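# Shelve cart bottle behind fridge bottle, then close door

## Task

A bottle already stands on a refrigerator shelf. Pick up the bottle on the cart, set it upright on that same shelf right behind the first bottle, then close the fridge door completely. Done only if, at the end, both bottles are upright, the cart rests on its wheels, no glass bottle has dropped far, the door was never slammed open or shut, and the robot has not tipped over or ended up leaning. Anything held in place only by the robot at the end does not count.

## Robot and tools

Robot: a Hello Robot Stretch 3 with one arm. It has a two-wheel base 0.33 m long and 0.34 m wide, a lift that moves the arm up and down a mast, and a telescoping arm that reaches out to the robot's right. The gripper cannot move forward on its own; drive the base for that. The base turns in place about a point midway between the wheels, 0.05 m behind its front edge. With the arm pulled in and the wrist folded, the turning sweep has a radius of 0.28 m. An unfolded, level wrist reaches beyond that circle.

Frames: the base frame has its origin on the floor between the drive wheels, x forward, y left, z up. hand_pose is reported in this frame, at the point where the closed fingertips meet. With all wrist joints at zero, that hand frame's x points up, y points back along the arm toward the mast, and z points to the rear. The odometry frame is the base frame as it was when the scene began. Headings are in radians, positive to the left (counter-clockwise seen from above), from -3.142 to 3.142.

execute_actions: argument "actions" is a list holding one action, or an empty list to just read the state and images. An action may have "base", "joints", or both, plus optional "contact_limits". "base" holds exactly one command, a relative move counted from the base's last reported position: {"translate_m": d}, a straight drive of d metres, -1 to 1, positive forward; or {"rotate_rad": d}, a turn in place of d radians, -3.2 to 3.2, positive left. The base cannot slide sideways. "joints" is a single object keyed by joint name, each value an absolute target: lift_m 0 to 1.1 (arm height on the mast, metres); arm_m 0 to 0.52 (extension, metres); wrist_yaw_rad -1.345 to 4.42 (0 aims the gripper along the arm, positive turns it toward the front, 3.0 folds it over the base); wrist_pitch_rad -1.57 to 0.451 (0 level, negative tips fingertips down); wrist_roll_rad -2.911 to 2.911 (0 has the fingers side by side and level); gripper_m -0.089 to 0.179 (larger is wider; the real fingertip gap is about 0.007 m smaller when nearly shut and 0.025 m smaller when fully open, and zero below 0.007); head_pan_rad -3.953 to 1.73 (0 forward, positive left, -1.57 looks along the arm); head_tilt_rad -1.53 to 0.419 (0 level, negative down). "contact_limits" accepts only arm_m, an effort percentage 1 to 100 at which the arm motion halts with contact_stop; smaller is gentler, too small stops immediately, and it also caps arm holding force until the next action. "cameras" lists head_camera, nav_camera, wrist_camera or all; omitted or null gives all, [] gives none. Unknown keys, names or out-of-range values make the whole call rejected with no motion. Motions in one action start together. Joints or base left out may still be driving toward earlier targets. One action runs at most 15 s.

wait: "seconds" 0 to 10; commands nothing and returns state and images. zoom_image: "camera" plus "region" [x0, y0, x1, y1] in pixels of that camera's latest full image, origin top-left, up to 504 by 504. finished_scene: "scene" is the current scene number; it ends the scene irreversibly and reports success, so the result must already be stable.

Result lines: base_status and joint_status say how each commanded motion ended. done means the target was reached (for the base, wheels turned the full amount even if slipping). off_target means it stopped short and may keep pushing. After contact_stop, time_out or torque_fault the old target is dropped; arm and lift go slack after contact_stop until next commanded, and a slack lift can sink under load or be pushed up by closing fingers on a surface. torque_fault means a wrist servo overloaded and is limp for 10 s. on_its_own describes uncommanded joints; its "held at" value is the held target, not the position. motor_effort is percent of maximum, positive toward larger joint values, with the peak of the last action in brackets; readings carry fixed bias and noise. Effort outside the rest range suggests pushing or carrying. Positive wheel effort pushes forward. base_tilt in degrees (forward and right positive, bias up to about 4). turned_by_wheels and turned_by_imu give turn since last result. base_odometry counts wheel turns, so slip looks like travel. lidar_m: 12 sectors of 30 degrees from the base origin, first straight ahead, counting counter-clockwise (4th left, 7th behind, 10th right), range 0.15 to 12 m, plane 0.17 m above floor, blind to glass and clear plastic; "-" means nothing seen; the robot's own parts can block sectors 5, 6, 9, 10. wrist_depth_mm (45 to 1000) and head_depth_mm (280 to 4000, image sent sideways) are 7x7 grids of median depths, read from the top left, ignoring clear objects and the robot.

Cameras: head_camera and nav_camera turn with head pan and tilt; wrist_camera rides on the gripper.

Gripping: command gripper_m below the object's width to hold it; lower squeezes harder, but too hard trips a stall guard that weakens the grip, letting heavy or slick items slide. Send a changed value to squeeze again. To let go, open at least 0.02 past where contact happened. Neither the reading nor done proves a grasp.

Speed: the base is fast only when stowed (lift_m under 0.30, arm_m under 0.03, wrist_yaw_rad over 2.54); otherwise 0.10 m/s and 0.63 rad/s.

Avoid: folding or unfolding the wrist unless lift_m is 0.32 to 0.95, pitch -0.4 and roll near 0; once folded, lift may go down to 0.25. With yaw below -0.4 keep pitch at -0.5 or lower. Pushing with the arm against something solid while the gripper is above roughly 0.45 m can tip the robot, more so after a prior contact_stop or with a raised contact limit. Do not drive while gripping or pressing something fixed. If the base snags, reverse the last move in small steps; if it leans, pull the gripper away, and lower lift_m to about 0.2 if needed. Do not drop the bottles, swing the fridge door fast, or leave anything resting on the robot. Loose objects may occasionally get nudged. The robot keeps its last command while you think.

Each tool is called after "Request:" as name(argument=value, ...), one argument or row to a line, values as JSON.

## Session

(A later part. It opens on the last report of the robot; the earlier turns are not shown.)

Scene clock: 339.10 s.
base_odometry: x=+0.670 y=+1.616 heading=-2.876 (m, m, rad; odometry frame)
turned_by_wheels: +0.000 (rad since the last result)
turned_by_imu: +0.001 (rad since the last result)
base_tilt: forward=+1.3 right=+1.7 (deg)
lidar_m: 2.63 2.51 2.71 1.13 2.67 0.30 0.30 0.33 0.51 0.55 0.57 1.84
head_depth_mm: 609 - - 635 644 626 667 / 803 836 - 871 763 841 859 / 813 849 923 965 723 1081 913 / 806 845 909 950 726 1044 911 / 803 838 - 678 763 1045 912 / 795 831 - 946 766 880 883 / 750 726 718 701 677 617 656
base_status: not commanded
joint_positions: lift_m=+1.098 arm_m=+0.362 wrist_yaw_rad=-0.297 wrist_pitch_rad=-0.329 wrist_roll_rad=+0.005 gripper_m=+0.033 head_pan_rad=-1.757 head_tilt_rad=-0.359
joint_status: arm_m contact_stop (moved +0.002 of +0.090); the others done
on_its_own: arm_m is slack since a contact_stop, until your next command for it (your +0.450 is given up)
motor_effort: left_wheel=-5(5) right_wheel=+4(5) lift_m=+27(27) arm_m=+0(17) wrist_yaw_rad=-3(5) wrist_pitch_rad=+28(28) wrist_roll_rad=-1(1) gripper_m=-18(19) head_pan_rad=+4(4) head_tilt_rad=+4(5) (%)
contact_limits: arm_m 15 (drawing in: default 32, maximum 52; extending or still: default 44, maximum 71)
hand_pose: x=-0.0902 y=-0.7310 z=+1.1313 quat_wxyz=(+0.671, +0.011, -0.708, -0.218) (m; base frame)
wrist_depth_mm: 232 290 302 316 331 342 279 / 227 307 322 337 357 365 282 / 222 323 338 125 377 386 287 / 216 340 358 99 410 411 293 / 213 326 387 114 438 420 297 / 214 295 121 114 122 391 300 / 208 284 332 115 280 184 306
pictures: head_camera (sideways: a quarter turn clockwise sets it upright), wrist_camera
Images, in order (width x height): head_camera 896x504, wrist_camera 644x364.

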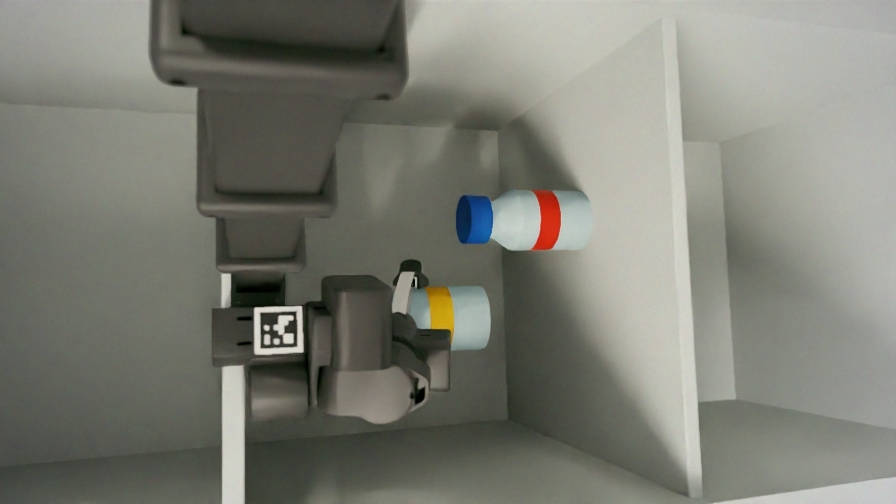

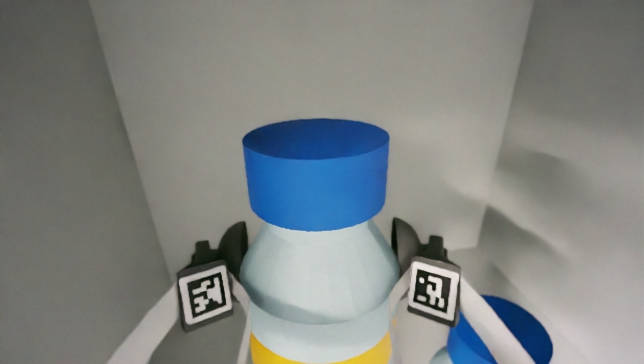

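Request:
execute_actions(
  actions=[
    {"joints":{"arm_m":0.35,"lift_m":1.05,"wrist_yaw_rad":-0.1}},
  ],
  cameras=[],
)

Request:
execute_actions(
  actions=[
    {"joints":{"arm_m":0.45},"contact_limits":{"arm_m":15}},
  ],
  cameras=["wrist_camera","head_camera"],
)

Scene clock: 350.83 s.
base_odometry: x=+0.670 y=+1.616 heading=-2.876 (m, m, rad; odometry frame)
turned_by_wheels: +0.000 (rad since the last result)
turned_by_imu: +0.001 (rad since the last result)
base_tilt: forward=+1.4 right=+1.8 (deg)
lidar_m: 2.63 2.51 2.71 1.13 2.67 0.30 0.30 0.33 0.51 0.56 0.57 1.84
head_depth_mm: 610 613 625 - 648 625 666 / 804 833 850 - 725 847 856 / 811 849 898 976 726 1077 913 / 806 844 880 947 725 1040 913 / 799 836 877 957 725 1039 909 / 795 831 873 928 767 882 889 / 751 723 715 697 679 617 656
base_status: not commanded
joint_positions: lift_m=+1.050 arm_m=+0.350 wrist_yaw_rad=-0.103 wrist_pitch_rad=-0.329 wrist_roll_rad=+0.005 gripper_m=+0.033 head_pan_rad=-1.757 head_tilt_rad=-0.359
joint_status: all done
motor_effort: left_wheel=-2(4) right_wheel=+1(5) lift_m=+21(23) arm_m=-5(6) wrist_yaw_rad=+2(7) wrist_pitch_rad=+28(28) wrist_roll_rad=-1(1) gripper_m=-18(18) head_pan_rad=+5(5) head_tilt_rad=+4(4) (%)
hand_pose: x=-0.0456 y=-0.7287 z=+1.0832 quat_wxyz=(+0.689, +0.080, -0.704, -0.152) (m; base frame)
wrist_depth_mm: 152 210 320 320 319 316 316 / 151 209 337 340 341 338 334 / 152 208 354 126 360 360 351 / 151 210 316 99 392 387 365 / 152 207 286 114 405 408 350 / 151 194 121 113 122 346 155 / 150 193 279 116 279 198 149
pictures: none
No camera images: the call's "cameras" was empty. Leave "cameras" out to get every camera's image.

Scene clock: 352.80 s.
base_odometry: x=+0.670 y=+1.616 heading=-2.876 (m, m, rad; odometry frame)
turned_by_wheels: +0.000 (rad since the last result)
turned_by_imu: +0.000 (rad since the last result)
base_tilt: forward=+1.4 right=+1.8 (deg)
lidar_m: 2.63 2.50 2.71 1.12 2.67 0.30 0.30 0.33 0.51 0.56 0.57 1.83
head_depth_mm: 611 613 625 - 656 626 665 / 802 829 847 - 725 843 856 / 811 853 893 977 724 1078 911 / 805 841 882 952 725 1038 911 / 798 837 877 954 763 1037 910 / 792 832 874 941 767 883 887 / 750 724 716 698 679 618 656
base_status: not commanded
joint_positions: lift_m=+1.050 arm_m=+0.450 wrist_yaw_rad=-0.102 wrist_pitch_rad=-0.329 wrist_roll_rad=+0.005 gripper_m=+0.033 head_pan_rad=-1.757 head_tilt_rad=-0.359
joint_status: all done
motor_effort: left_wheel=-2(2) right_wheel=+1(2) lift_m=+21(22) arm_m=+5(6) wrist_yaw_rad=+2(2) wrist_pitch_rad=+28(28) wrist_roll_rad=+0(0) gripper_m=-18(17) head_pan_rad=+4(4) head_tilt_rad=+4(5) (%)
contact_limits: arm_m 15 (drawing in: default 32, maximum 52; extending or still: default 44, maximum 71)
hand_pose: x=-0.0454 y=-0.8281 z=+1.0832 quat_wxyz=(+0.689, +0.080, -0.704, -0.152) (m; base frame)
wrist_depth_mm: 137 185 233 234 230 229 228 / 137 184 249 248 246 244 245 / 138 183 261 125 262 263 263 / 137 183 278 99 287 282 280 / 136 184 251 114 300 308 306 / 136 172 121 114 122 326 330 / 136 171 274 116 282 289 285
pictures: head_camera (sideways: a quarter turn clockwise sets it upright), wrist_camera
Images, in order (width x height): head_camera 896x504, wrist_camera 644x364.

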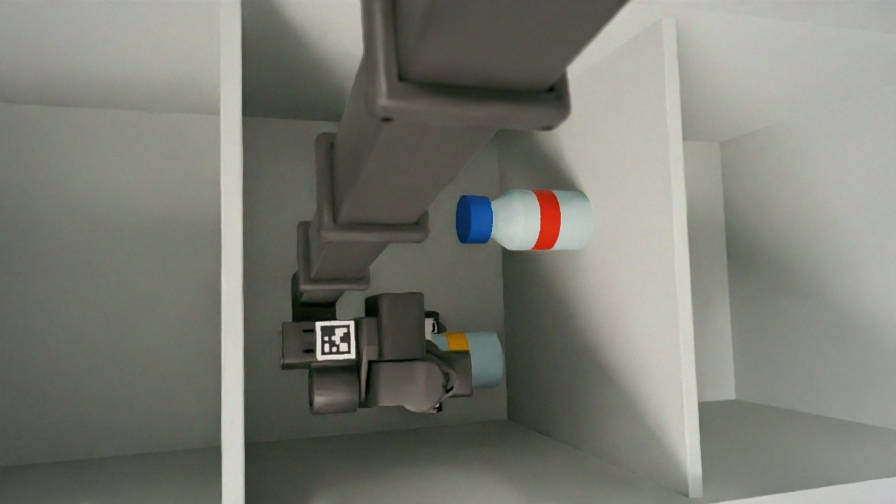

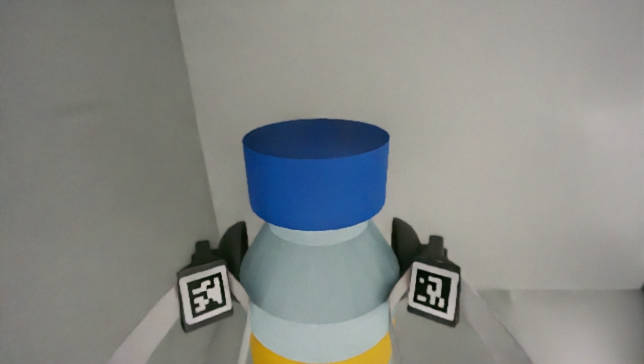

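Request:
execute_actions(
  actions=[
    {"joints":{"arm_m":0.5,"wrist_yaw_rad":-0.45},"contact_limits":{"arm_m":15}},
  ],
  cameras=["wrist_camera","head_camera"],
)

Request:
execute_actions(
  actions=[
    {"joints":{"arm_m":0.52,"wrist_yaw_rad":-0.75},"contact_limits":{"arm_m":15}},
  ],
  cameras=["wrist_camera","head_camera"],
)

Scene clock: 362.23 s.
base_odometry: x=+0.670 y=+1.616 heading=-2.876 (m, m, rad; odometry frame)
turned_by_wheels: +0.000 (rad since the last result)
turned_by_imu: +0.001 (rad since the last result)
base_tilt: forward=+1.3 right=+1.6 (deg)
lidar_m: 2.63 2.51 2.71 1.13 2.67 0.30 0.30 0.33 0.51 0.56 0.57 1.83
head_depth_mm: 610 614 624 - 655 626 666 / 803 833 853 - 743 843 861 / 809 850 895 960 724 1072 912 / 806 845 880 946 725 1034 909 / 798 836 873 811 766 1043 909 / 795 829 872 951 766 884 889 / 751 726 715 699 679 617 655
base_status: not commanded
joint_positions: lift_m=+1.050 arm_m=+0.500 wrist_yaw_rad=-0.447 wrist_pitch_rad=-0.329 wrist_roll_rad=+0.005 gripper_m=+0.033 head_pan_rad=-1.757 head_tilt_rad=-0.359
joint_status: all done
motor_effort: left_wheel=-2(3) right_wheel=+3(4) lift_m=+22(21) arm_m=+5(4) wrist_yaw_rad=-3(5) wrist_pitch_rad=+28(28) wrist_roll_rad=-1(0) gripper_m=-19(18) head_pan_rad=+4(4) head_tilt_rad=+4(5) (%)
contact_limits: arm_m 15 (drawing in: default 32, maximum 52; extending or still: default 44, maximum 71)
hand_pose: x=-0.1229 y=-0.8563 z=+1.0832 quat_wxyz=(+0.653, -0.042, -0.707, -0.268) (m; base frame)
wrist_depth_mm: 165 174 188 205 224 246 252 / 174 184 200 219 238 268 259 / 182 195 208 125 260 292 266 / 193 208 223 99 282 315 270 / 205 221 236 114 299 341 279 / 219 234 122 113 122 348 285 / 233 252 275 115 280 285 278
pictures: head_camera (sideways: a quarter turn clockwise sets it upright), wrist_camera
Images, in order (width x height): head_camera 896x504, wrist_camera 644x364.

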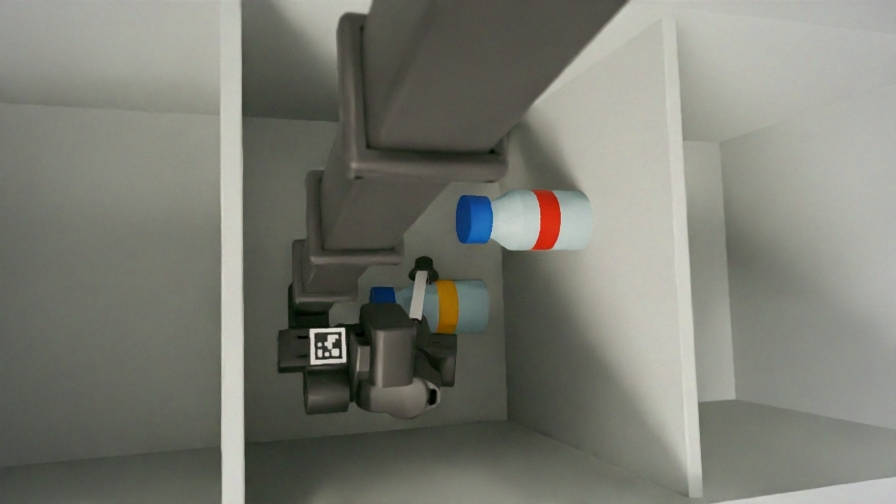

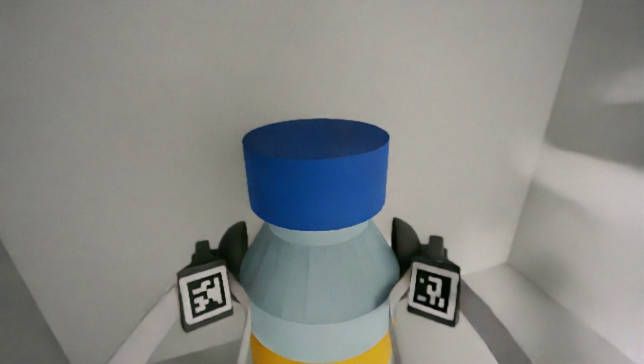

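Scene clock: 363.27 s.
base_odometry: x=+0.670 y=+1.616 heading=-2.876 (m, m, rad; odometry frame)
turned_by_wheels: +0.000 (rad since the last result)
turned_by_imu: +0.000 (rad since the last result)
base_tilt: forward=+1.3 right=+1.8 (deg)
lidar_m: 2.63 2.51 2.71 1.13 2.67 0.30 0.30 0.33 0.51 0.55 0.57 1.84
head_depth_mm: 610 612 621 - 655 624 667 / 802 833 852 - 744 846 859 / 812 854 894 958 726 1075 911 / 806 843 883 803 723 1039 912 / 800 834 880 961 764 1040 912 / 795 829 874 950 768 885 886 / 754 724 715 697 678 618 656
base_status: not commanded
joint_positions: lift_m=+1.050 arm_m=+0.520 wrist_yaw_rad=-0.747 wrist_pitch_rad=-0.329 wrist_roll_rad=+0.005 gripper_m=+0.033 head_pan_rad=-1.757 head_tilt_rad=-0.359
joint_status: all done
motor_effort: left_wheel=-2(2) right_wheel=+3(3) lift_m=+22(22) arm_m=+5(5) wrist_yaw_rad=-3(6) wrist_pitch_rad=+28(28) wrist_roll_rad=+0(0) gripper_m=-18(19) head_pan_rad=+4(4) head_tilt_rad=+5(5) (%)
contact_limits: arm_m 15 (drawing in: default 32, maximum 52; extending or still: default 44, maximum 71)
hand_pose: x=-0.1810 y=-0.8368 z=+1.0832 quat_wxyz=(+0.606, -0.147, -0.693, -0.362) (m; base frame)
wrist_depth_mm: 153 170 196 234 279 246 201 / 160 178 207 249 298 254 208 / 167 187 212 125 313 264 217 / 175 197 222 99 339 276 223 / 184 208 232 114 343 287 229 / 194 219 121 113 122 299 241 / 203 224 268 115 279 284 250
pictures: head_camera (sideways: a quarter turn clockwise sets it upright), wrist_camera
Images, in order (width x height): head_camera 896x504, wrist_camera 644x364.

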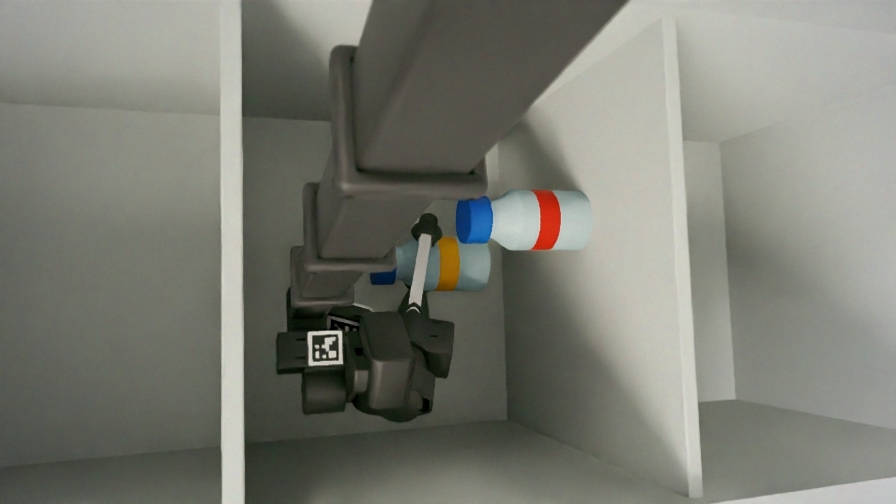

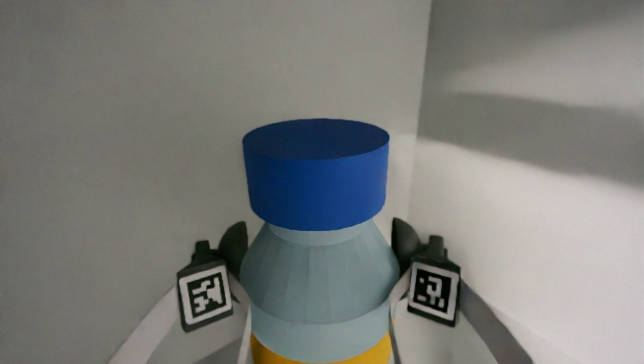

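Request:
execute_actions(
  actions=[
    {"base":{"translate_m":-0.03},"joints":{"lift_m":1.03}},
  ],
  cameras=["head_camera"],
)

Request:
execute_actions(
  actions=[
    {"joints":{"lift_m":1.0}},
  ],
  cameras=["head_camera","wrist_camera"],
)

Scene clock: 372.03 s.
base_odometry: x=+0.698 y=+1.623 heading=-2.876 (m, m, rad; odometry frame)
turned_by_wheels: +0.000 (rad since the last result)
turned_by_imu: +0.000 (rad since the last result)
base_tilt: forward=+1.4 right=+1.9 (deg)
lidar_m: 2.66 2.53 2.71 1.12 2.63 0.28 0.28 0.30 0.47 0.56 0.57 1.83
head_depth_mm: 543 548 557 534 - 609 642 / 735 743 761 - 686 751 830 / 809 846 899 - 744 1041 911 / 801 840 880 716 708 1043 914 / 797 833 871 960 768 1040 912 / 790 825 874 951 769 1020 914 / 779 805 823 806 727 630 757
base_status: translate_m off_target (by the wheels' count: -0.0293 of -0.0300)
joint_positions: lift_m=+1.030 arm_m=+0.520 wrist_yaw_rad=-0.749 wrist_pitch_rad=-0.329 wrist_roll_rad=+0.005 gripper_m=+0.033 head_pan_rad=-1.757 head_tilt_rad=-0.358
joint_status: all done
on_its_own: left_wheel is at rest, and its effort (-74) is outside its rest range (-18 to +18); right_wheel is at rest, and its effort (-100) is outside its rest range (-18 to +18)
motor_effort: left_wheel=-74(76) right_wheel=-100(100) lift_m=+21(20) arm_m=+5(5) wrist_yaw_rad=+0(2) wrist_pitch_rad=+28(28) wrist_roll_rad=-1(0) gripper_m=-19(19) head_pan_rad=+5(3) head_tilt_rad=+4(4) (%)
hand_pose: x=-0.1813 y=-0.8364 z=+1.0630 quat_wxyz=(+0.605, -0.148, -0.693, -0.363) (m; base frame)
wrist_depth_mm: 151 167 192 230 263 218 181 / 157 174 204 244 281 228 186 / 165 183 205 125 292 237 193 / 172 194 218 98 306 249 201 / 180 203 228 113 309 258 210 / 188 214 121 113 121 269 218 / 200 220 254 115 261 261 225
pictures: head_camera (sideways: a quarter turn clockwise sets it upright)
Images, in order (width x height): head_camera 896x504.

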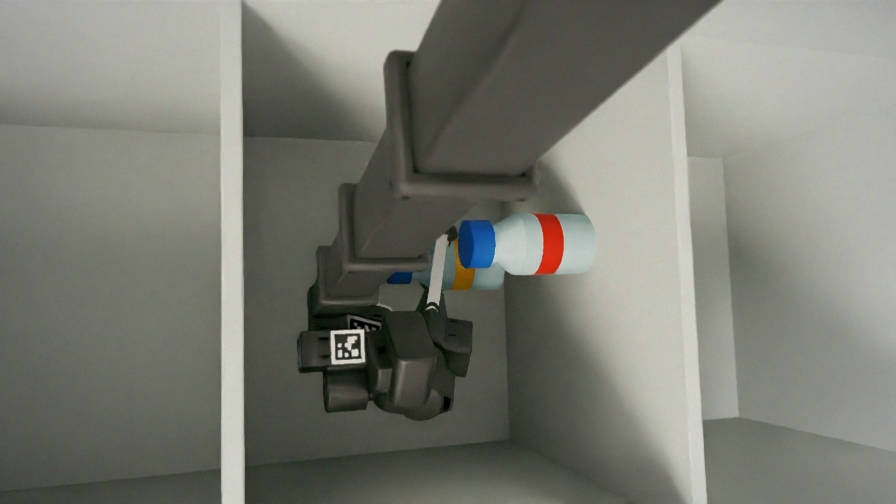

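Scene clock: 373.10 s.
base_odometry: x=+0.698 y=+1.623 heading=-2.876 (m, m, rad; odometry frame)
turned_by_wheels: +0.000 (rad since the last result)
turned_by_imu: +0.000 (rad since the last result)
base_tilt: forward=+1.3 right=+1.8 (deg)
lidar_m: 2.66 2.53 2.71 1.12 2.63 0.28 0.28 0.30 0.47 0.56 0.57 1.83
head_depth_mm: 544 549 558 564 - - 651 / 736 742 763 772 - 847 828 / 806 846 903 - 689 1038 910 / 800 837 891 721 708 1040 915 / 795 830 878 965 765 1040 911 / 788 827 877 949 766 1022 911 / 779 810 825 805 726 631 757
base_status: not commanded
joint_positions: lift_m=+1.000 arm_m=+0.520 wrist_yaw_rad=-0.749 wrist_pitch_rad=-0.329 wrist_roll_rad=+0.005 gripper_m=+0.033 head_pan_rad=-1.757 head_tilt_rad=-0.358
joint_status: all done
on_its_own: left_wheel is at rest, and its effort (-74) is outside its rest range (-18 to +18); right_wheel is at rest, and its effort (-100) is outside its rest range (-18 to +18)
motor_effort: left_wheel=-74(74) right_wheel=-100(100) lift_m=+21(22) arm_m=+5(5) wrist_yaw_rad=-1(1) wrist_pitch_rad=+28(28) wrist_roll_rad=+0(1) gripper_m=-19(18) head_pan_rad=+4(4) head_tilt_rad=+4(4) (%)
hand_pose: x=-0.1813 y=-0.8364 z=+1.0331 quat_wxyz=(+0.605, -0.148, -0.693, -0.363) (m; base frame)
wrist_depth_mm: 150 167 192 228 264 219 181 / 157 174 204 243 279 228 187 / 164 183 209 125 294 239 194 / 171 192 216 99 308 247 200 / 180 204 227 114 305 259 207 / 189 212 121 113 122 262 217 / 200 218 225 116 227 232 217
pictures: head_camera (sideways: a quarter turn clockwise sets it upright), wrist_camera
Images, in order (width x height): head_camera 896x504, wrist_camera 644x364.

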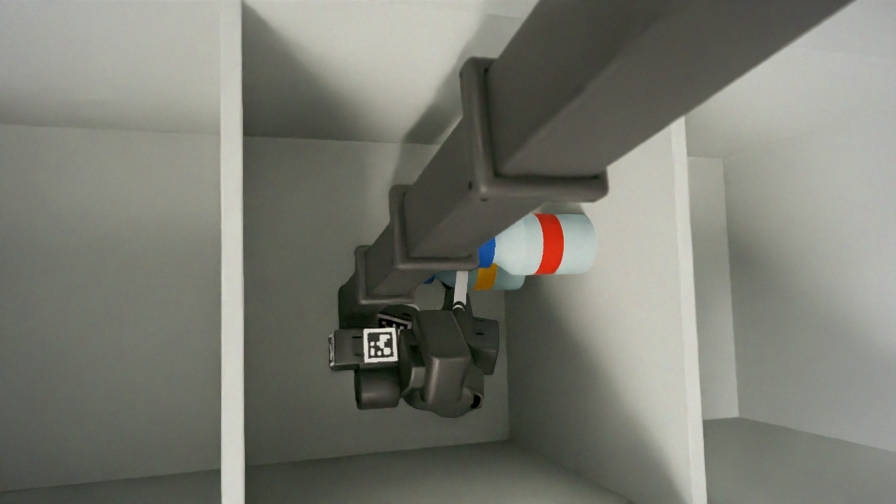

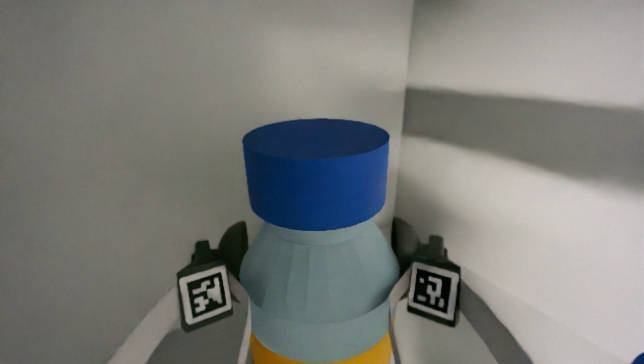

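Request:
execute_actions(
  actions=[
    {"base":{"translate_m":0.008},"joints":{"lift_m":0.99,"wrist_yaw_rad":-0.85}},
  ],
  cameras=["head_camera"],
)

Request:
execute_actions(
  actions=[
    {"joints":{"lift_m":0.975}},
  ],
  cameras=["head_camera","wrist_camera"],
)

Scene clock: 379.17 s.
base_odometry: x=+0.691 y=+1.621 heading=-2.876 (m, m, rad; odometry frame)
turned_by_wheels: +0.000 (rad since the last result)
turned_by_imu: +0.001 (rad since the last result)
base_tilt: forward=+1.2 right=+1.9 (deg)
lidar_m: 2.65 2.53 2.72 1.13 2.64 0.29 0.28 0.31 0.48 0.56 0.57 1.84
head_depth_mm: 559 564 575 582 - - 657 / 756 762 784 796 - 914 845 / 808 844 905 942 - 1037 910 / 805 841 893 - 713 1043 912 / 796 833 885 - 762 1038 915 / 791 828 881 933 765 982 913 / 771 806 798 780 704 631 732
base_status: done
joint_positions: lift_m=+0.990 arm_m=+0.520 wrist_yaw_rad=-0.842 wrist_pitch_rad=-0.329 wrist_roll_rad=+0.005 gripper_m=+0.033 head_pan_rad=-1.757 head_tilt_rad=-0.358
joint_status: all done
motor_effort: left_wheel=+1(68) right_wheel=-3(100) lift_m=+22(23) arm_m=+4(5) wrist_yaw_rad=-7(9) wrist_pitch_rad=+28(28) wrist_roll_rad=-1(0) gripper_m=-18(18) head_pan_rad=+4(4) head_tilt_rad=+4(4) (%)
hand_pose: x=-0.1965 y=-0.8209 z=+1.0231 quat_wxyz=(+0.588, -0.180, -0.685, -0.391) (m; base frame)
wrist_depth_mm: 157 175 207 254 258 210 176 / 162 183 219 271 269 218 183 / 170 191 221 125 279 230 190 / 177 202 232 99 291 240 198 / 184 211 239 113 295 253 206 / 194 219 120 113 122 257 77 / 202 220 215 115 217 221 63
pictures: head_camera (sideways: a quarter turn clockwise sets it upright)
Images, in order (width x height): head_camera 896x504.

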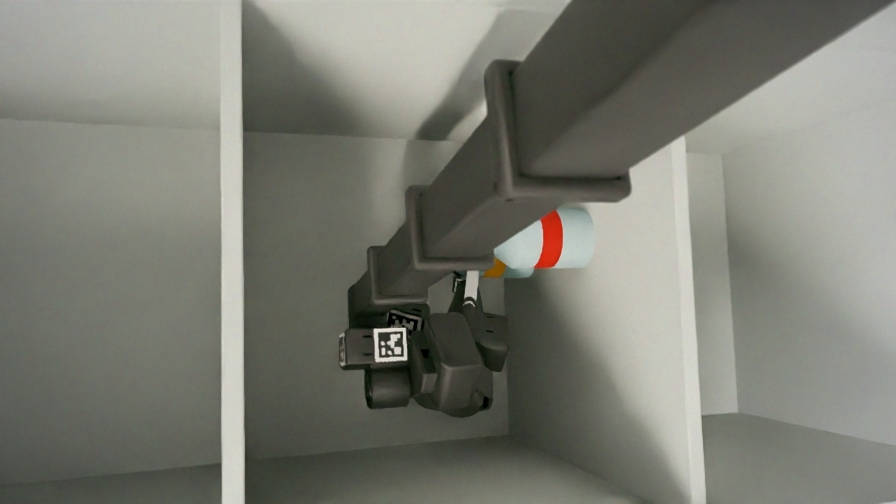

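Scene clock: 380.00 s.
base_odometry: x=+0.691 y=+1.621 heading=-2.876 (m, m, rad; odometry frame)
turned_by_wheels: +0.000 (rad since the last result)
turned_by_imu: +0.000 (rad since the last result)
base_tilt: forward=+1.3 right=+1.8 (deg)
lidar_m: 2.65 2.53 2.72 1.12 2.64 0.29 0.28 0.31 0.48 0.56 0.57 1.83
head_depth_mm: 560 564 575 581 562 - - / 759 764 788 797 - - 852 / 808 847 902 951 - 1078 912 / 804 844 895 - 713 1043 913 / 796 833 884 - 765 1039 913 / 793 823 881 933 767 982 911 / 773 804 801 780 704 632 733
base_status: not commanded
joint_positions: lift_m=+0.975 arm_m=+0.520 wrist_yaw_rad=-0.843 wrist_pitch_rad=-0.329 wrist_roll_rad=+0.005 gripper_m=+0.033 head_pan_rad=-1.757 head_tilt_rad=-0.358
joint_status: all done
motor_effort: left_wheel=+1(1) right_wheel=-3(3) lift_m=+22(22) arm_m=+4(4) wrist_yaw_rad=-6(6) wrist_pitch_rad=+28(28) wrist_roll_rad=-1(0) gripper_m=-18(19) head_pan_rad=+4(4) head_tilt_rad=+4(4) (%)
hand_pose: x=-0.1967 y=-0.8208 z=+1.0081 quat_wxyz=(+0.588, -0.180, -0.685, -0.391) (m; base frame)
wrist_depth_mm: 157 176 209 255 255 209 177 / 163 184 219 270 270 219 182 / 169 192 220 125 276 229 190 / 176 201 231 99 293 240 199 / 184 210 238 114 294 252 198 / 194 220 120 114 121 246 58 / 198 212 200 115 201 205 53
pictures: head_camera (sideways: a quarter turn clockwise sets it upright), wrist_camera
Images, in order (width x height): head_camera 896x504, wrist_camera 644x364.

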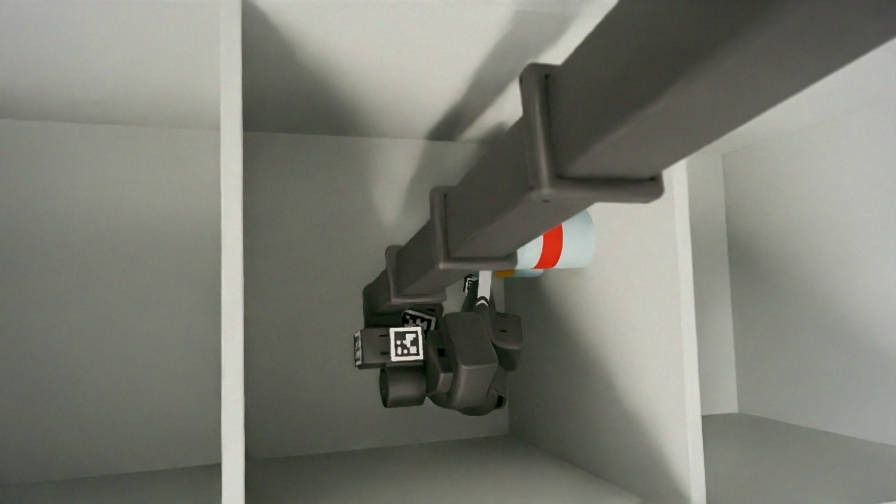

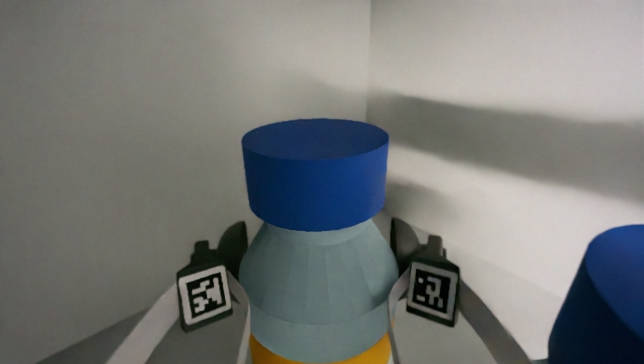

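Request:
execute_actions(
  actions=[
    {"joints":{"lift_m":0.96,"wrist_yaw_rad":-0.8}},
  ],
  cameras=["wrist_camera"],
)

Scene clock: 384.23 s.
base_odometry: x=+0.691 y=+1.621 heading=-2.876 (m, m, rad; odometry frame)
turned_by_wheels: +0.000 (rad since the last result)
turned_by_imu: +0.001 (rad since the last result)
base_tilt: forward=+1.4 right=+1.8 (deg)
lidar_m: 2.65 2.53 2.72 1.12 2.64 0.29 0.28 0.31 0.48 0.56 0.57 1.83
head_depth_mm: 560 564 574 583 589 - - / 756 766 784 801 812 - 861 / 811 842 906 958 - 1077 912 / 800 843 899 943 718 1039 910 / 800 836 889 - 767 1040 908 / 792 827 881 927 765 986 907 / 771 808 795 779 703 637 734
base_status: not commanded
joint_positions: lift_m=+0.960 arm_m=+0.520 wrist_yaw_rad=-0.808 wrist_pitch_rad=-0.291 wrist_roll_rad=+0.005 gripper_m=+0.033 head_pan_rad=-1.757 head_tilt_rad=-0.358
joint_status: all done
motor_effort: left_wheel=+1(1) right_wheel=-4(5) lift_m=+17(20) arm_m=+4(4) wrist_yaw_rad=+7(6) wrist_pitch_rad=+6(28) wrist_roll_rad=+0(0) gripper_m=-19(18) head_pan_rad=+4(4) head_tilt_rad=+4(4) (%)
hand_pose: x=-0.1939 y=-0.8295 z=+1.0025 quat_wxyz=(+0.602, -0.181, -0.685, -0.369) (m; base frame)
wrist_depth_mm: 155 173 203 247 268 215 180 / 160 181 214 259 280 223 186 / 167 189 215 120 282 233 191 / 173 197 224 101 295 242 199 / 181 205 233 114 300 254 207 / 189 213 121 112 120 242 213 / 195 207 198 115 194 202 62
pictures: wrist_camera
Images, in order (width x height): wrist_camera 644x364.

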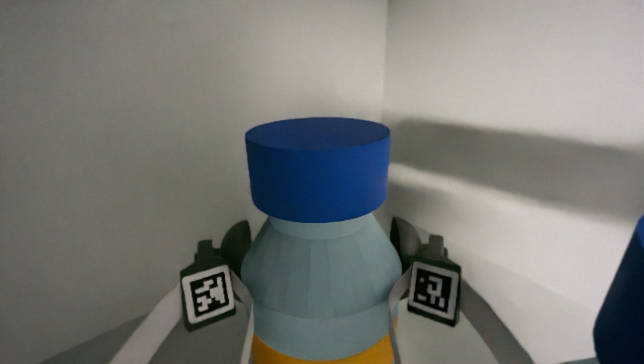

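Landed. Release modestly.

Request:
execute_actions(
  actions=[
    {"joints":{"gripper_m":0.11,"wrist_pitch_rad":-0.3}},
  ],
  cameras=["wrist_camera"],
)

Request:
execute_actions(
  actions=[
    {"joints":{"lift_m":1.05}},
  ],
  cameras=["wrist_camera","head_camera"],
)

Scene clock: 389.67 s.
base_odometry: x=+0.691 y=+1.621 heading=-2.876 (m, m, rad; odometry frame)
turned_by_wheels: +0.000 (rad since the last result)
turned_by_imu: +0.001 (rad since the last result)
base_tilt: forward=+1.2 right=+1.7 (deg)
lidar_m: 2.65 2.53 2.71 1.12 2.64 0.29 0.28 0.31 0.48 0.56 0.57 1.83
head_depth_mm: 561 565 574 583 588 - - / 759 761 783 797 809 - 863 / 809 850 901 958 - 1070 910 / 802 838 894 937 716 1039 916 / 794 834 889 - 765 1047 913 / 788 827 881 927 766 981 913 / 775 807 795 776 703 633 730
base_status: not commanded
joint_positions: lift_m=+0.960 arm_m=+0.520 wrist_yaw_rad=-0.790 wrist_pitch_rad=-0.299 wrist_roll_rad=-0.001 gripper_m=+0.110 head_pan_rad=-1.757 head_tilt_rad=-0.358
joint_status: all done
motor_effort: left_wheel=+2(1) right_wheel=-5(7) lift_m=+17(18) arm_m=+2(4) wrist_yaw_rad=-8(9) wrist_pitch_rad=+0(8) wrist_roll_rad=+2(2) gripper_m=+2(81) head_pan_rad=+4(4) head_tilt_rad=+4(4) (%)
hand_pose: x=-0.1904 y=-0.8321 z=+1.0005 quat_wxyz=(+0.605, -0.171, -0.685, -0.367) (m; base frame)
wrist_depth_mm: 153 170 199 238 268 219 181 / 159 177 208 254 285 227 188 / 165 186 216 116 278 236 194 / 173 195 227 102 289 244 203 / 181 203 246 116 294 255 208 / 188 205 228 115 123 241 218 / 196 196 202 119 188 192 198
pictures: wrist_camera
Images, in order (width x height): wrist_camera 644x364.

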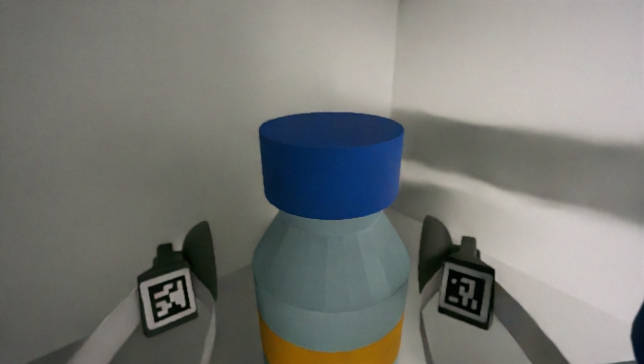

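Scene clock: 391.33 s.
base_odometry: x=+0.691 y=+1.621 heading=-2.876 (m, m, rad; odometry frame)
turned_by_wheels: +0.000 (rad since the last result)
turned_by_imu: +0.000 (rad since the last result)
base_tilt: forward=+1.3 right=+1.8 (deg)
lidar_m: 2.65 2.52 2.71 1.12 2.64 0.29 0.28 0.31 0.48 0.56 0.57 1.83
head_depth_mm: 559 561 572 - 627 604 646 / 757 763 780 - 721 778 844 / 810 850 896 978 729 1036 909 / 802 843 880 821 708 1042 912 / 798 835 874 956 764 1044 913 / 791 828 866 946 769 984 914 / 773 806 799 779 706 630 733
base_status: not commanded
joint_positions: lift_m=+1.050 arm_m=+0.520 wrist_yaw_rad=-0.797 wrist_pitch_rad=-0.315 wrist_roll_rad=+0.000 gripper_m=+0.110 head_pan_rad=-1.757 head_tilt_rad=-0.358
joint_status: all done
motor_effort: left_wheel=-1(1) right_wheel=+0(5) lift_m=+25(27) arm_m=+2(2) wrist_yaw_rad=-2(8) wrist_pitch_rad=+8(9) wrist_roll_rad=+2(2) gripper_m=+0(2) head_pan_rad=+4(5) head_tilt_rad=+4(5) (%)
hand_pose: x=-0.1904 y=-0.8298 z=+1.0863 quat_wxyz=(+0.601, -0.168, -0.686, -0.374) (m; base frame)
wrist_depth_mm: 153 171 201 242 267 217 181 / 160 179 212 255 281 225 187 / 167 187 221 276 299 236 195 / 174 197 236 296 318 244 201 / 181 205 255 317 347 255 208 / 190 208 275 164 345 253 216 / 198 240 281 140 288 281 222
pictures: head_camera (sideways: a quarter turn clockwise sets it upright), wrist_camera
Images, in order (width x height): head_camera 896x504, wrist_camera 644x364.

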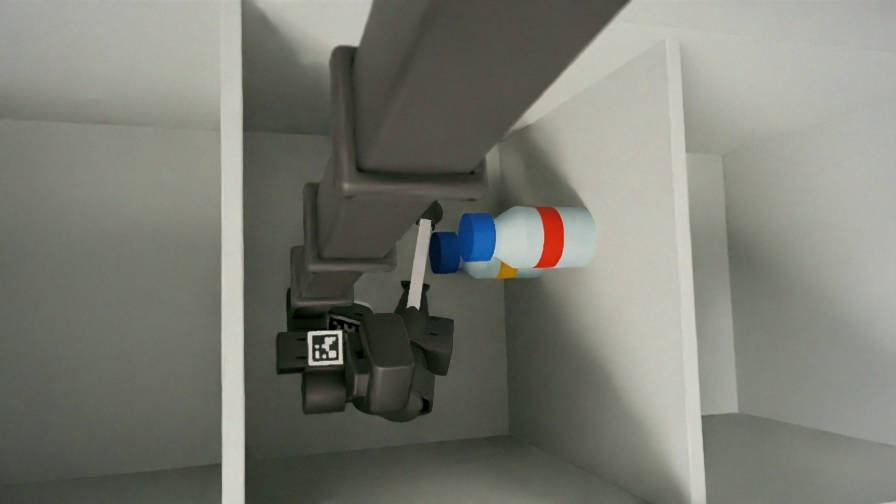

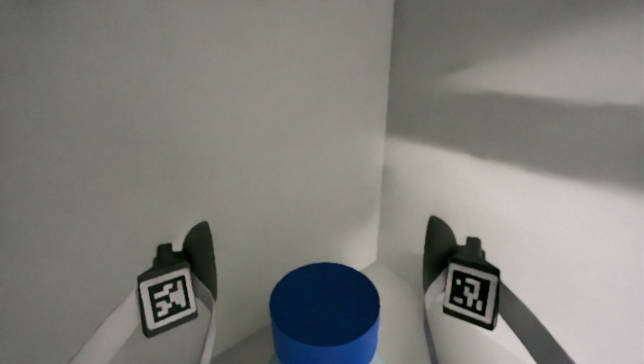

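Request:
execute_actions(
  actions=[
    {"joints":{"wrist_pitch_rad":-0.05,"gripper_m":0.04}},
  ],
  cameras=[],
)

Request:
execute_actions(
  actions=[
    {"joints":{"arm_m":0.0,"wrist_yaw_rad":0}},
  ],
  cameras=["head_camera"],
)

Request:
execute_actions(
  actions=[
    {"base":{"translate_m":0.2},"joints":{"lift_m":0.8,"wrist_pitch_rad":-0.4,"wrist_yaw_rad":3.0,"gripper_m":0}},
  ],
  cameras=[],
)

Request:
execute_actions(
  actions=[
    {"base":{"rotate_rad":1.57},"joints":{"lift_m":0.28,"head_pan_rad":-0.8,"head_tilt_rad":-0.9}},
  ],
  cameras=["nav_camera"],
)

Request:
execute_actions(
  actions=[
    {"base":{"translate_m":0.45}},
  ],
  cameras=[],
)

Request:
execute_actions(
  actions=[
    {"base":{"rotate_rad":-1.57},"joints":{"head_pan_rad":-2.6}},
  ],
  cameras=["nav_camera","head_camera"],
)

Scene clock: 411.90 s.
base_odometry: x=+0.691 y=+1.621 heading=-2.876 (m, m, rad; odometry frame)
turned_by_wheels: +0.000 (rad since the last result)
turned_by_imu: +0.001 (rad since the last result)
base_tilt: forward=+1.2 right=+1.8 (deg)
lidar_m: 2.65 2.53 2.71 1.13 2.65 0.29 0.28 0.31 0.48 0.56 0.57 1.83
head_depth_mm: 559 562 570 - 627 602 647 / 756 767 780 - 724 774 844 / 809 849 892 977 729 1039 911 / 803 842 885 825 709 1045 910 / 795 834 879 957 766 1039 915 / 789 826 868 945 767 987 915 / 773 808 799 780 706 631 735
base_status: not commanded
joint_positions: lift_m=+1.050 arm_m=+0.520 wrist_yaw_rad=-0.797 wrist_pitch_rad=-0.072 wrist_roll_rad=+0.000 gripper_m=+0.040 head_pan_rad=-1.757 head_tilt_rad=-0.358
joint_status: all done
motor_effort: left_wheel=-1(0) right_wheel=+0(1) lift_m=+25(25) arm_m=+2(2) wrist_yaw_rad=-2(2) wrist_pitch_rad=+13(13) wrist_roll_rad=+2(2) gripper_m=+0(82) head_pan_rad=+4(4) head_tilt_rad=+4(4) (%)
hand_pose: x=-0.2030 y=-0.8422 z=+1.1459 quat_wxyz=(+0.642, -0.250, -0.661, -0.298) (m; base frame)
wrist_depth_mm: 160 178 208 251 270 223 186 / 162 183 212 259 290 229 188 / 165 185 219 267 292 233 192 / 168 189 226 277 303 238 195 / 171 193 225 281 299 242 197 / 174 197 223 294 288 248 201 / 178 198 247 306 336 247 206
pictures: none
No camera images: the call's "cameras" was empty. Leave "cameras" out to get every camera's image.

Scene clock: 416.90 s.
base_odometry: x=+0.691 y=+1.621 heading=-2.876 (m, m, rad; odometry frame)
turned_by_wheels: +0.000 (rad since the last result)
turned_by_imu: +0.001 (rad since the last result)
base_tilt: forward=+1.4 right=+1.8 (deg)
lidar_m: 2.65 2.53 2.71 1.12 2.64 0.28 0.28 0.31 0.48 0.56 0.57 1.82
head_depth_mm: 559 561 574 - - - - / 757 763 782 - - - - / 809 849 906 - - - - / 804 842 895 926 - - - / 796 838 891 928 - - - / 792 829 881 925 - - 912 / 775 809 800 779 701 639 735
base_status: not commanded
joint_positions: lift_m=+1.050 arm_m=+0.001 wrist_yaw_rad=-0.002 wrist_pitch_rad=-0.071 wrist_roll_rad=+0.000 gripper_m=+0.040 head_pan_rad=-1.757 head_tilt_rad=-0.358
joint_status: all done
joint sent to its limit — the command would take arm_m past its lower limit, so that joint was sent only as far as its limit.
motor_effort: left_wheel=+0(1) right_wheel=+0(0) lift_m=+25(25) arm_m=-5(6) wrist_yaw_rad=+1(4) wrist_pitch_rad=+12(13) wrist_roll_rad=+2(2) gripper_m=-1(0) head_pan_rad=+4(4) head_tilt_rad=+4(4) (%)
hand_pose: x=-0.0219 y=-0.4002 z=+1.1462 quat_wxyz=(+0.707, +0.025, -0.706, -0.026) (m; base frame)
wrist_depth_mm: 820 278 303 310 314 317 305 / 867 283 455 662 632 514 339 / 888 290 451 685 654 557 340 / 916 303 453 698 682 565 340 / - 311 417 727 576 545 337 / - 324 379 540 470 508 338 / - 334 411 422 421 414 337
pictures: head_camera (sideways: a quarter turn clockwise sets it upright)
Images, in order (width x height): head_camera 896x504.

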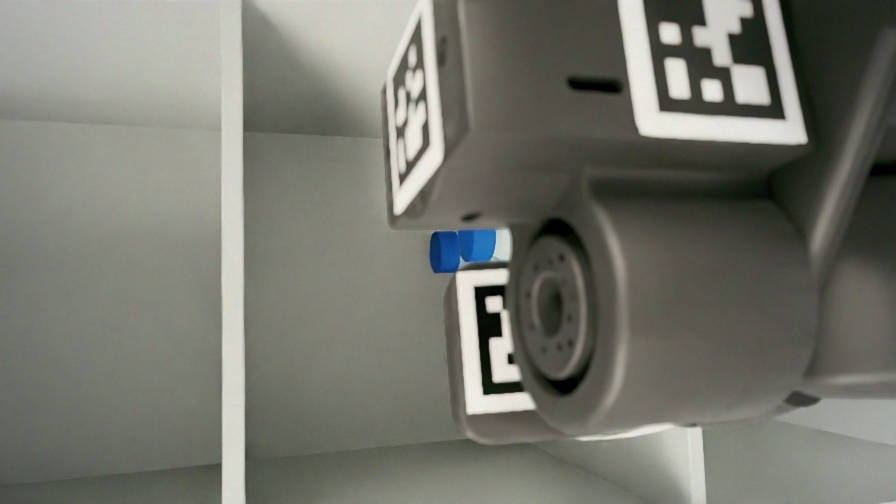

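Scene clock: 420.27 s.
base_odometry: x=+0.498 y=+1.569 heading=-2.876 (m, m, rad; odometry frame)
turned_by_wheels: +0.000 (rad since the last result)
turned_by_imu: +0.000 (rad since the last result)
base_tilt: forward=+1.3 right=+1.7 (deg)
lidar_m: 2.45 2.34 2.68 1.14 1.26 0.48 0.48 0.53 0.74 0.55 1.22 1.88
head_depth_mm: 852 889 954 985 755 1049 913 / 843 883 944 868 753 1117 908 / 837 876 937 986 766 1115 912 / 829 868 930 979 766 1076 914 / 451 475 504 529 566 606 649 / 440 463 495 533 1129 1230 1326 / 919 967 1021 1086 1155 1235 1334
base_status: done
joint_positions: lift_m=+0.800 arm_m=+0.001 wrist_yaw_rad=+2.997 wrist_pitch_rad=-0.414 wrist_roll_rad=+0.001 gripper_m=+0.000 head_pan_rad=-1.757 head_tilt_rad=-0.358
joint_status: all done
motor_effort: left_wheel=-1(3) right_wheel=+1(6) lift_m=+19(21) arm_m=-4(5) wrist_yaw_rad=+2(3) wrist_pitch_rad=+8(11) wrist_roll_rad=+2(2) gripper_m=-2(81) head_pan_rad=+4(5) head_tilt_rad=+4(4) (%)
hand_pose: x=+0.0111 y=+0.0762 z=+0.8138 quat_wxyz=(+0.195, +0.701, +0.095, +0.680) (m; base frame)
wrist_depth_mm: - - - - - - - / - - - - - - - / - - - - - - - / - - - - - - - / - - - - - - - / - - - - - - - / - - - - 959 953 932
pictures: none
No camera images: the call's "cameras" was empty. Leave "cameras" out to get every camera's image.

Scene clock: 425.83 s.
base_odometry: x=+0.498 y=+1.569 heading=-1.306 (m, m, rad; odometry frame)
turned_by_wheels: +1.570 (rad since the last result)
turned_by_imu: +1.562 (rad since the last result)
base_tilt: forward=+1.3 right=+1.9 (deg)
lidar_m: 1.15 1.26 0.48 0.48 0.53 0.73 0.55 1.21 1.87 2.46 2.34 2.68
head_depth_mm: 1984 2494 2091 1729 1476 1272 1126 / 2689 2685 2099 1726 1460 1278 1126 / 2973 2682 2090 1719 1463 1269 1123 / 2948 2684 2062 1706 1457 1263 1117 / 2812 2644 2091 1707 1451 1273 1116 / 2628 2654 2074 1709 1459 1264 1121 / 2461 2565 2076 1696 1451 1261 1109
base_status: done
joint_positions: lift_m=+0.280 arm_m=+0.001 wrist_yaw_rad=+2.997 wrist_pitch_rad=-0.414 wrist_roll_rad=+0.001 gripper_m=+0.000 head_pan_rad=-0.807 head_tilt_rad=-0.889
joint_status: all done
motor_effort: left_wheel=-3(7) right_wheel=+5(10) lift_m=+18(19) arm_m=-5(5) wrist_yaw_rad=+2(2) wrist_pitch_rad=+8(8) wrist_roll_rad=+1(1) gripper_m=-2(2) head_pan_rad=+5(61) head_tilt_rad=-5(35) (%)
hand_pose: x=+0.0111 y=+0.0762 z=+0.2937 quat_wxyz=(+0.195, +0.701, +0.095, +0.680) (m; base frame)
wrist_depth_mm: 451 - 457 461 - - - / 485 - 490 500 - - - / 540 - 539 541 - - - / 576 601 594 593 766 778 778 / 603 647 637 639 623 607 601 / 511 513 - - 503 504 496 / 442 466 - - 436 430 428
pictures: nav_camera (sideways: a quarter turn counterclockwise sets it upright)
Images, in order (width x height): nav_camera 672x504.

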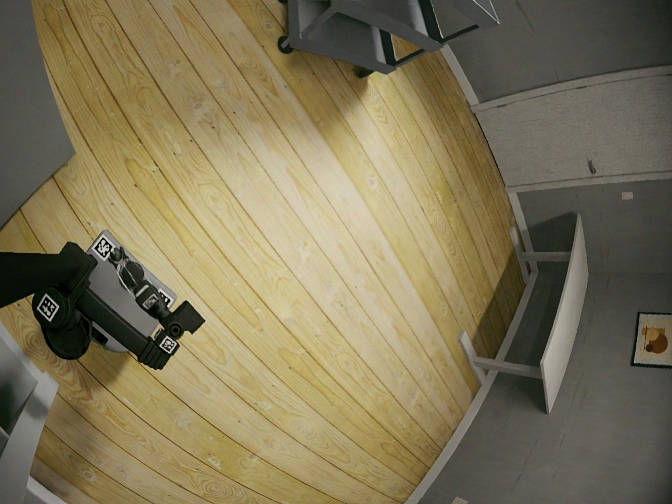

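Scene clock: 429.00 s.
base_odometry: x=+0.615 y=+1.134 heading=-1.306 (m, m, rad; odometry frame)
turned_by_wheels: +0.000 (rad since the last result)
turned_by_imu: +0.000 (rad since the last result)
base_tilt: forward=+1.4 right=+1.7 (deg)
lidar_m: 0.74 0.71 2.27 2.25 0.59 0.70 1.00 1.70 2.54 2.22 2.75 2.23
head_depth_mm: 2467 2619 2111 1735 1470 1276 1125 / 2753 2711 2108 1728 1471 1269 1128 / 2659 2646 2098 1722 1456 1267 1124 / 2560 2674 2064 1706 1455 1267 1120 / 2340 2561 2079 1721 1455 1266 1116 / 2164 2415 2074 1708 1454 1259 1118 / 2012 2280 2079 1701 1448 1260 1113
base_status: done
joint_positions: lift_m=+0.280 arm_m=+0.001 wrist_yaw_rad=+2.998 wrist_pitch_rad=-0.414 wrist_roll_rad=+0.001 gripper_m=+0.000 head_pan_rad=-0.807 head_tilt_rad=-0.889
joint_status: not commanded
motor_effort: left_wheel=-3(7) right_wheel=+4(13) lift_m=+20(19) arm_m=-5(5) wrist_yaw_rad=+2(2) wrist_pitch_rad=+8(8) wrist_roll_rad=+2(2) gripper_m=-3(3) head_pan_rad=+4(5) head_tilt_rad=-4(6) (%)
hand_pose: x=+0.0109 y=+0.0762 z=+0.2937 quat_wxyz=(+0.195, +0.700, +0.096, +0.680) (m; base frame)
wrist_depth_mm: 412 - - - - - - / 436 - - - - - - / 468 - - - - - - / 511 547 807 795 779 772 759 / 592 590 628 638 605 605 612 / 522 520 - - 506 506 502 / 445 466 - - 434 434 427
pictures: none
No camera images: the call's "cameras" was empty. Leave "cameras" out to get every camera's image.

Scene clock: 431.30 s.
base_odometry: x=+0.615 y=+1.134 heading=-2.876 (m, m, rad; odometry frame)
turned_by_wheels: -1.570 (rad since the last result)
turned_by_imu: -1.557 (rad since the last result)
base_tilt: forward=+1.3 right=+1.8 (deg)
lidar_m: 2.21 2.75 2.23 0.73 0.71 2.27 2.25 0.56 0.71 1.00 1.71 2.54
head_depth_mm: 2046 2275 2082 1720 1475 1269 1129 / 2184 2378 2082 1732 1463 1270 1163 / 2301 2503 2097 1733 1457 1266 1148 / 516 599 1948 1628 1394 1248 1165 / 475 552 663 826 1089 1271 1147 / 517 611 746 963 1352 1257 1118 / 570 685 864 1162 1415 1266 1112
base_status: done
joint_positions: lift_m=+0.280 arm_m=+0.001 wrist_yaw_rad=+2.998 wrist_pitch_rad=-0.414 wrist_roll_rad=+0.001 gripper_m=+0.000 head_pan_rad=-2.593 head_tilt_rad=-0.890
joint_status: all done
motor_effort: left_wheel=+2(11) right_wheel=-5(11) lift_m=+19(19) arm_m=-5(5) wrist_yaw_rad=+1(2) wrist_pitch_rad=+8(8) wrist_roll_rad=+1(1) gripper_m=-3(2) head_pan_rad=-5(58) head_tilt_rad=-4(4) (%)
hand_pose: x=+0.0109 y=+0.0762 z=+0.2937 quat_wxyz=(+0.195, +0.700, +0.096, +0.680) (m; base frame)
wrist_depth_mm: - - - - - - - / - - - - - - - / - - - - - - - / 800 774 792 779 785 765 757 / 626 629 641 636 618 607 601 / 526 522 - - 506 499 500 / 439 468 - - 437 434 427
pictures: head_camera (sideways: a quarter turn clockwise sets it upright), nav_camera (sideways: a quarter turn counterclockwise sets it upright)
Images, in order (width x height): head_camera 896x504, nav_camera 672x504.

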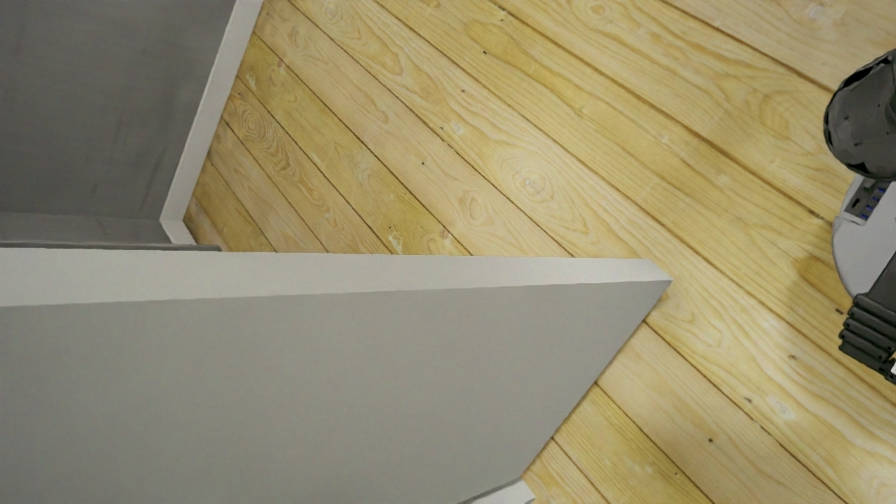

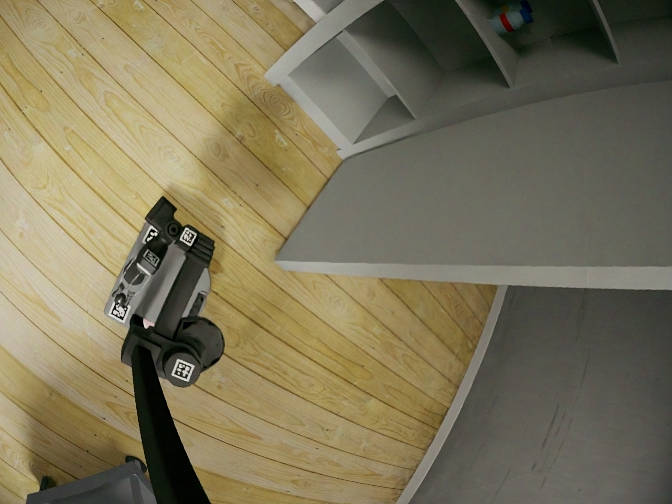

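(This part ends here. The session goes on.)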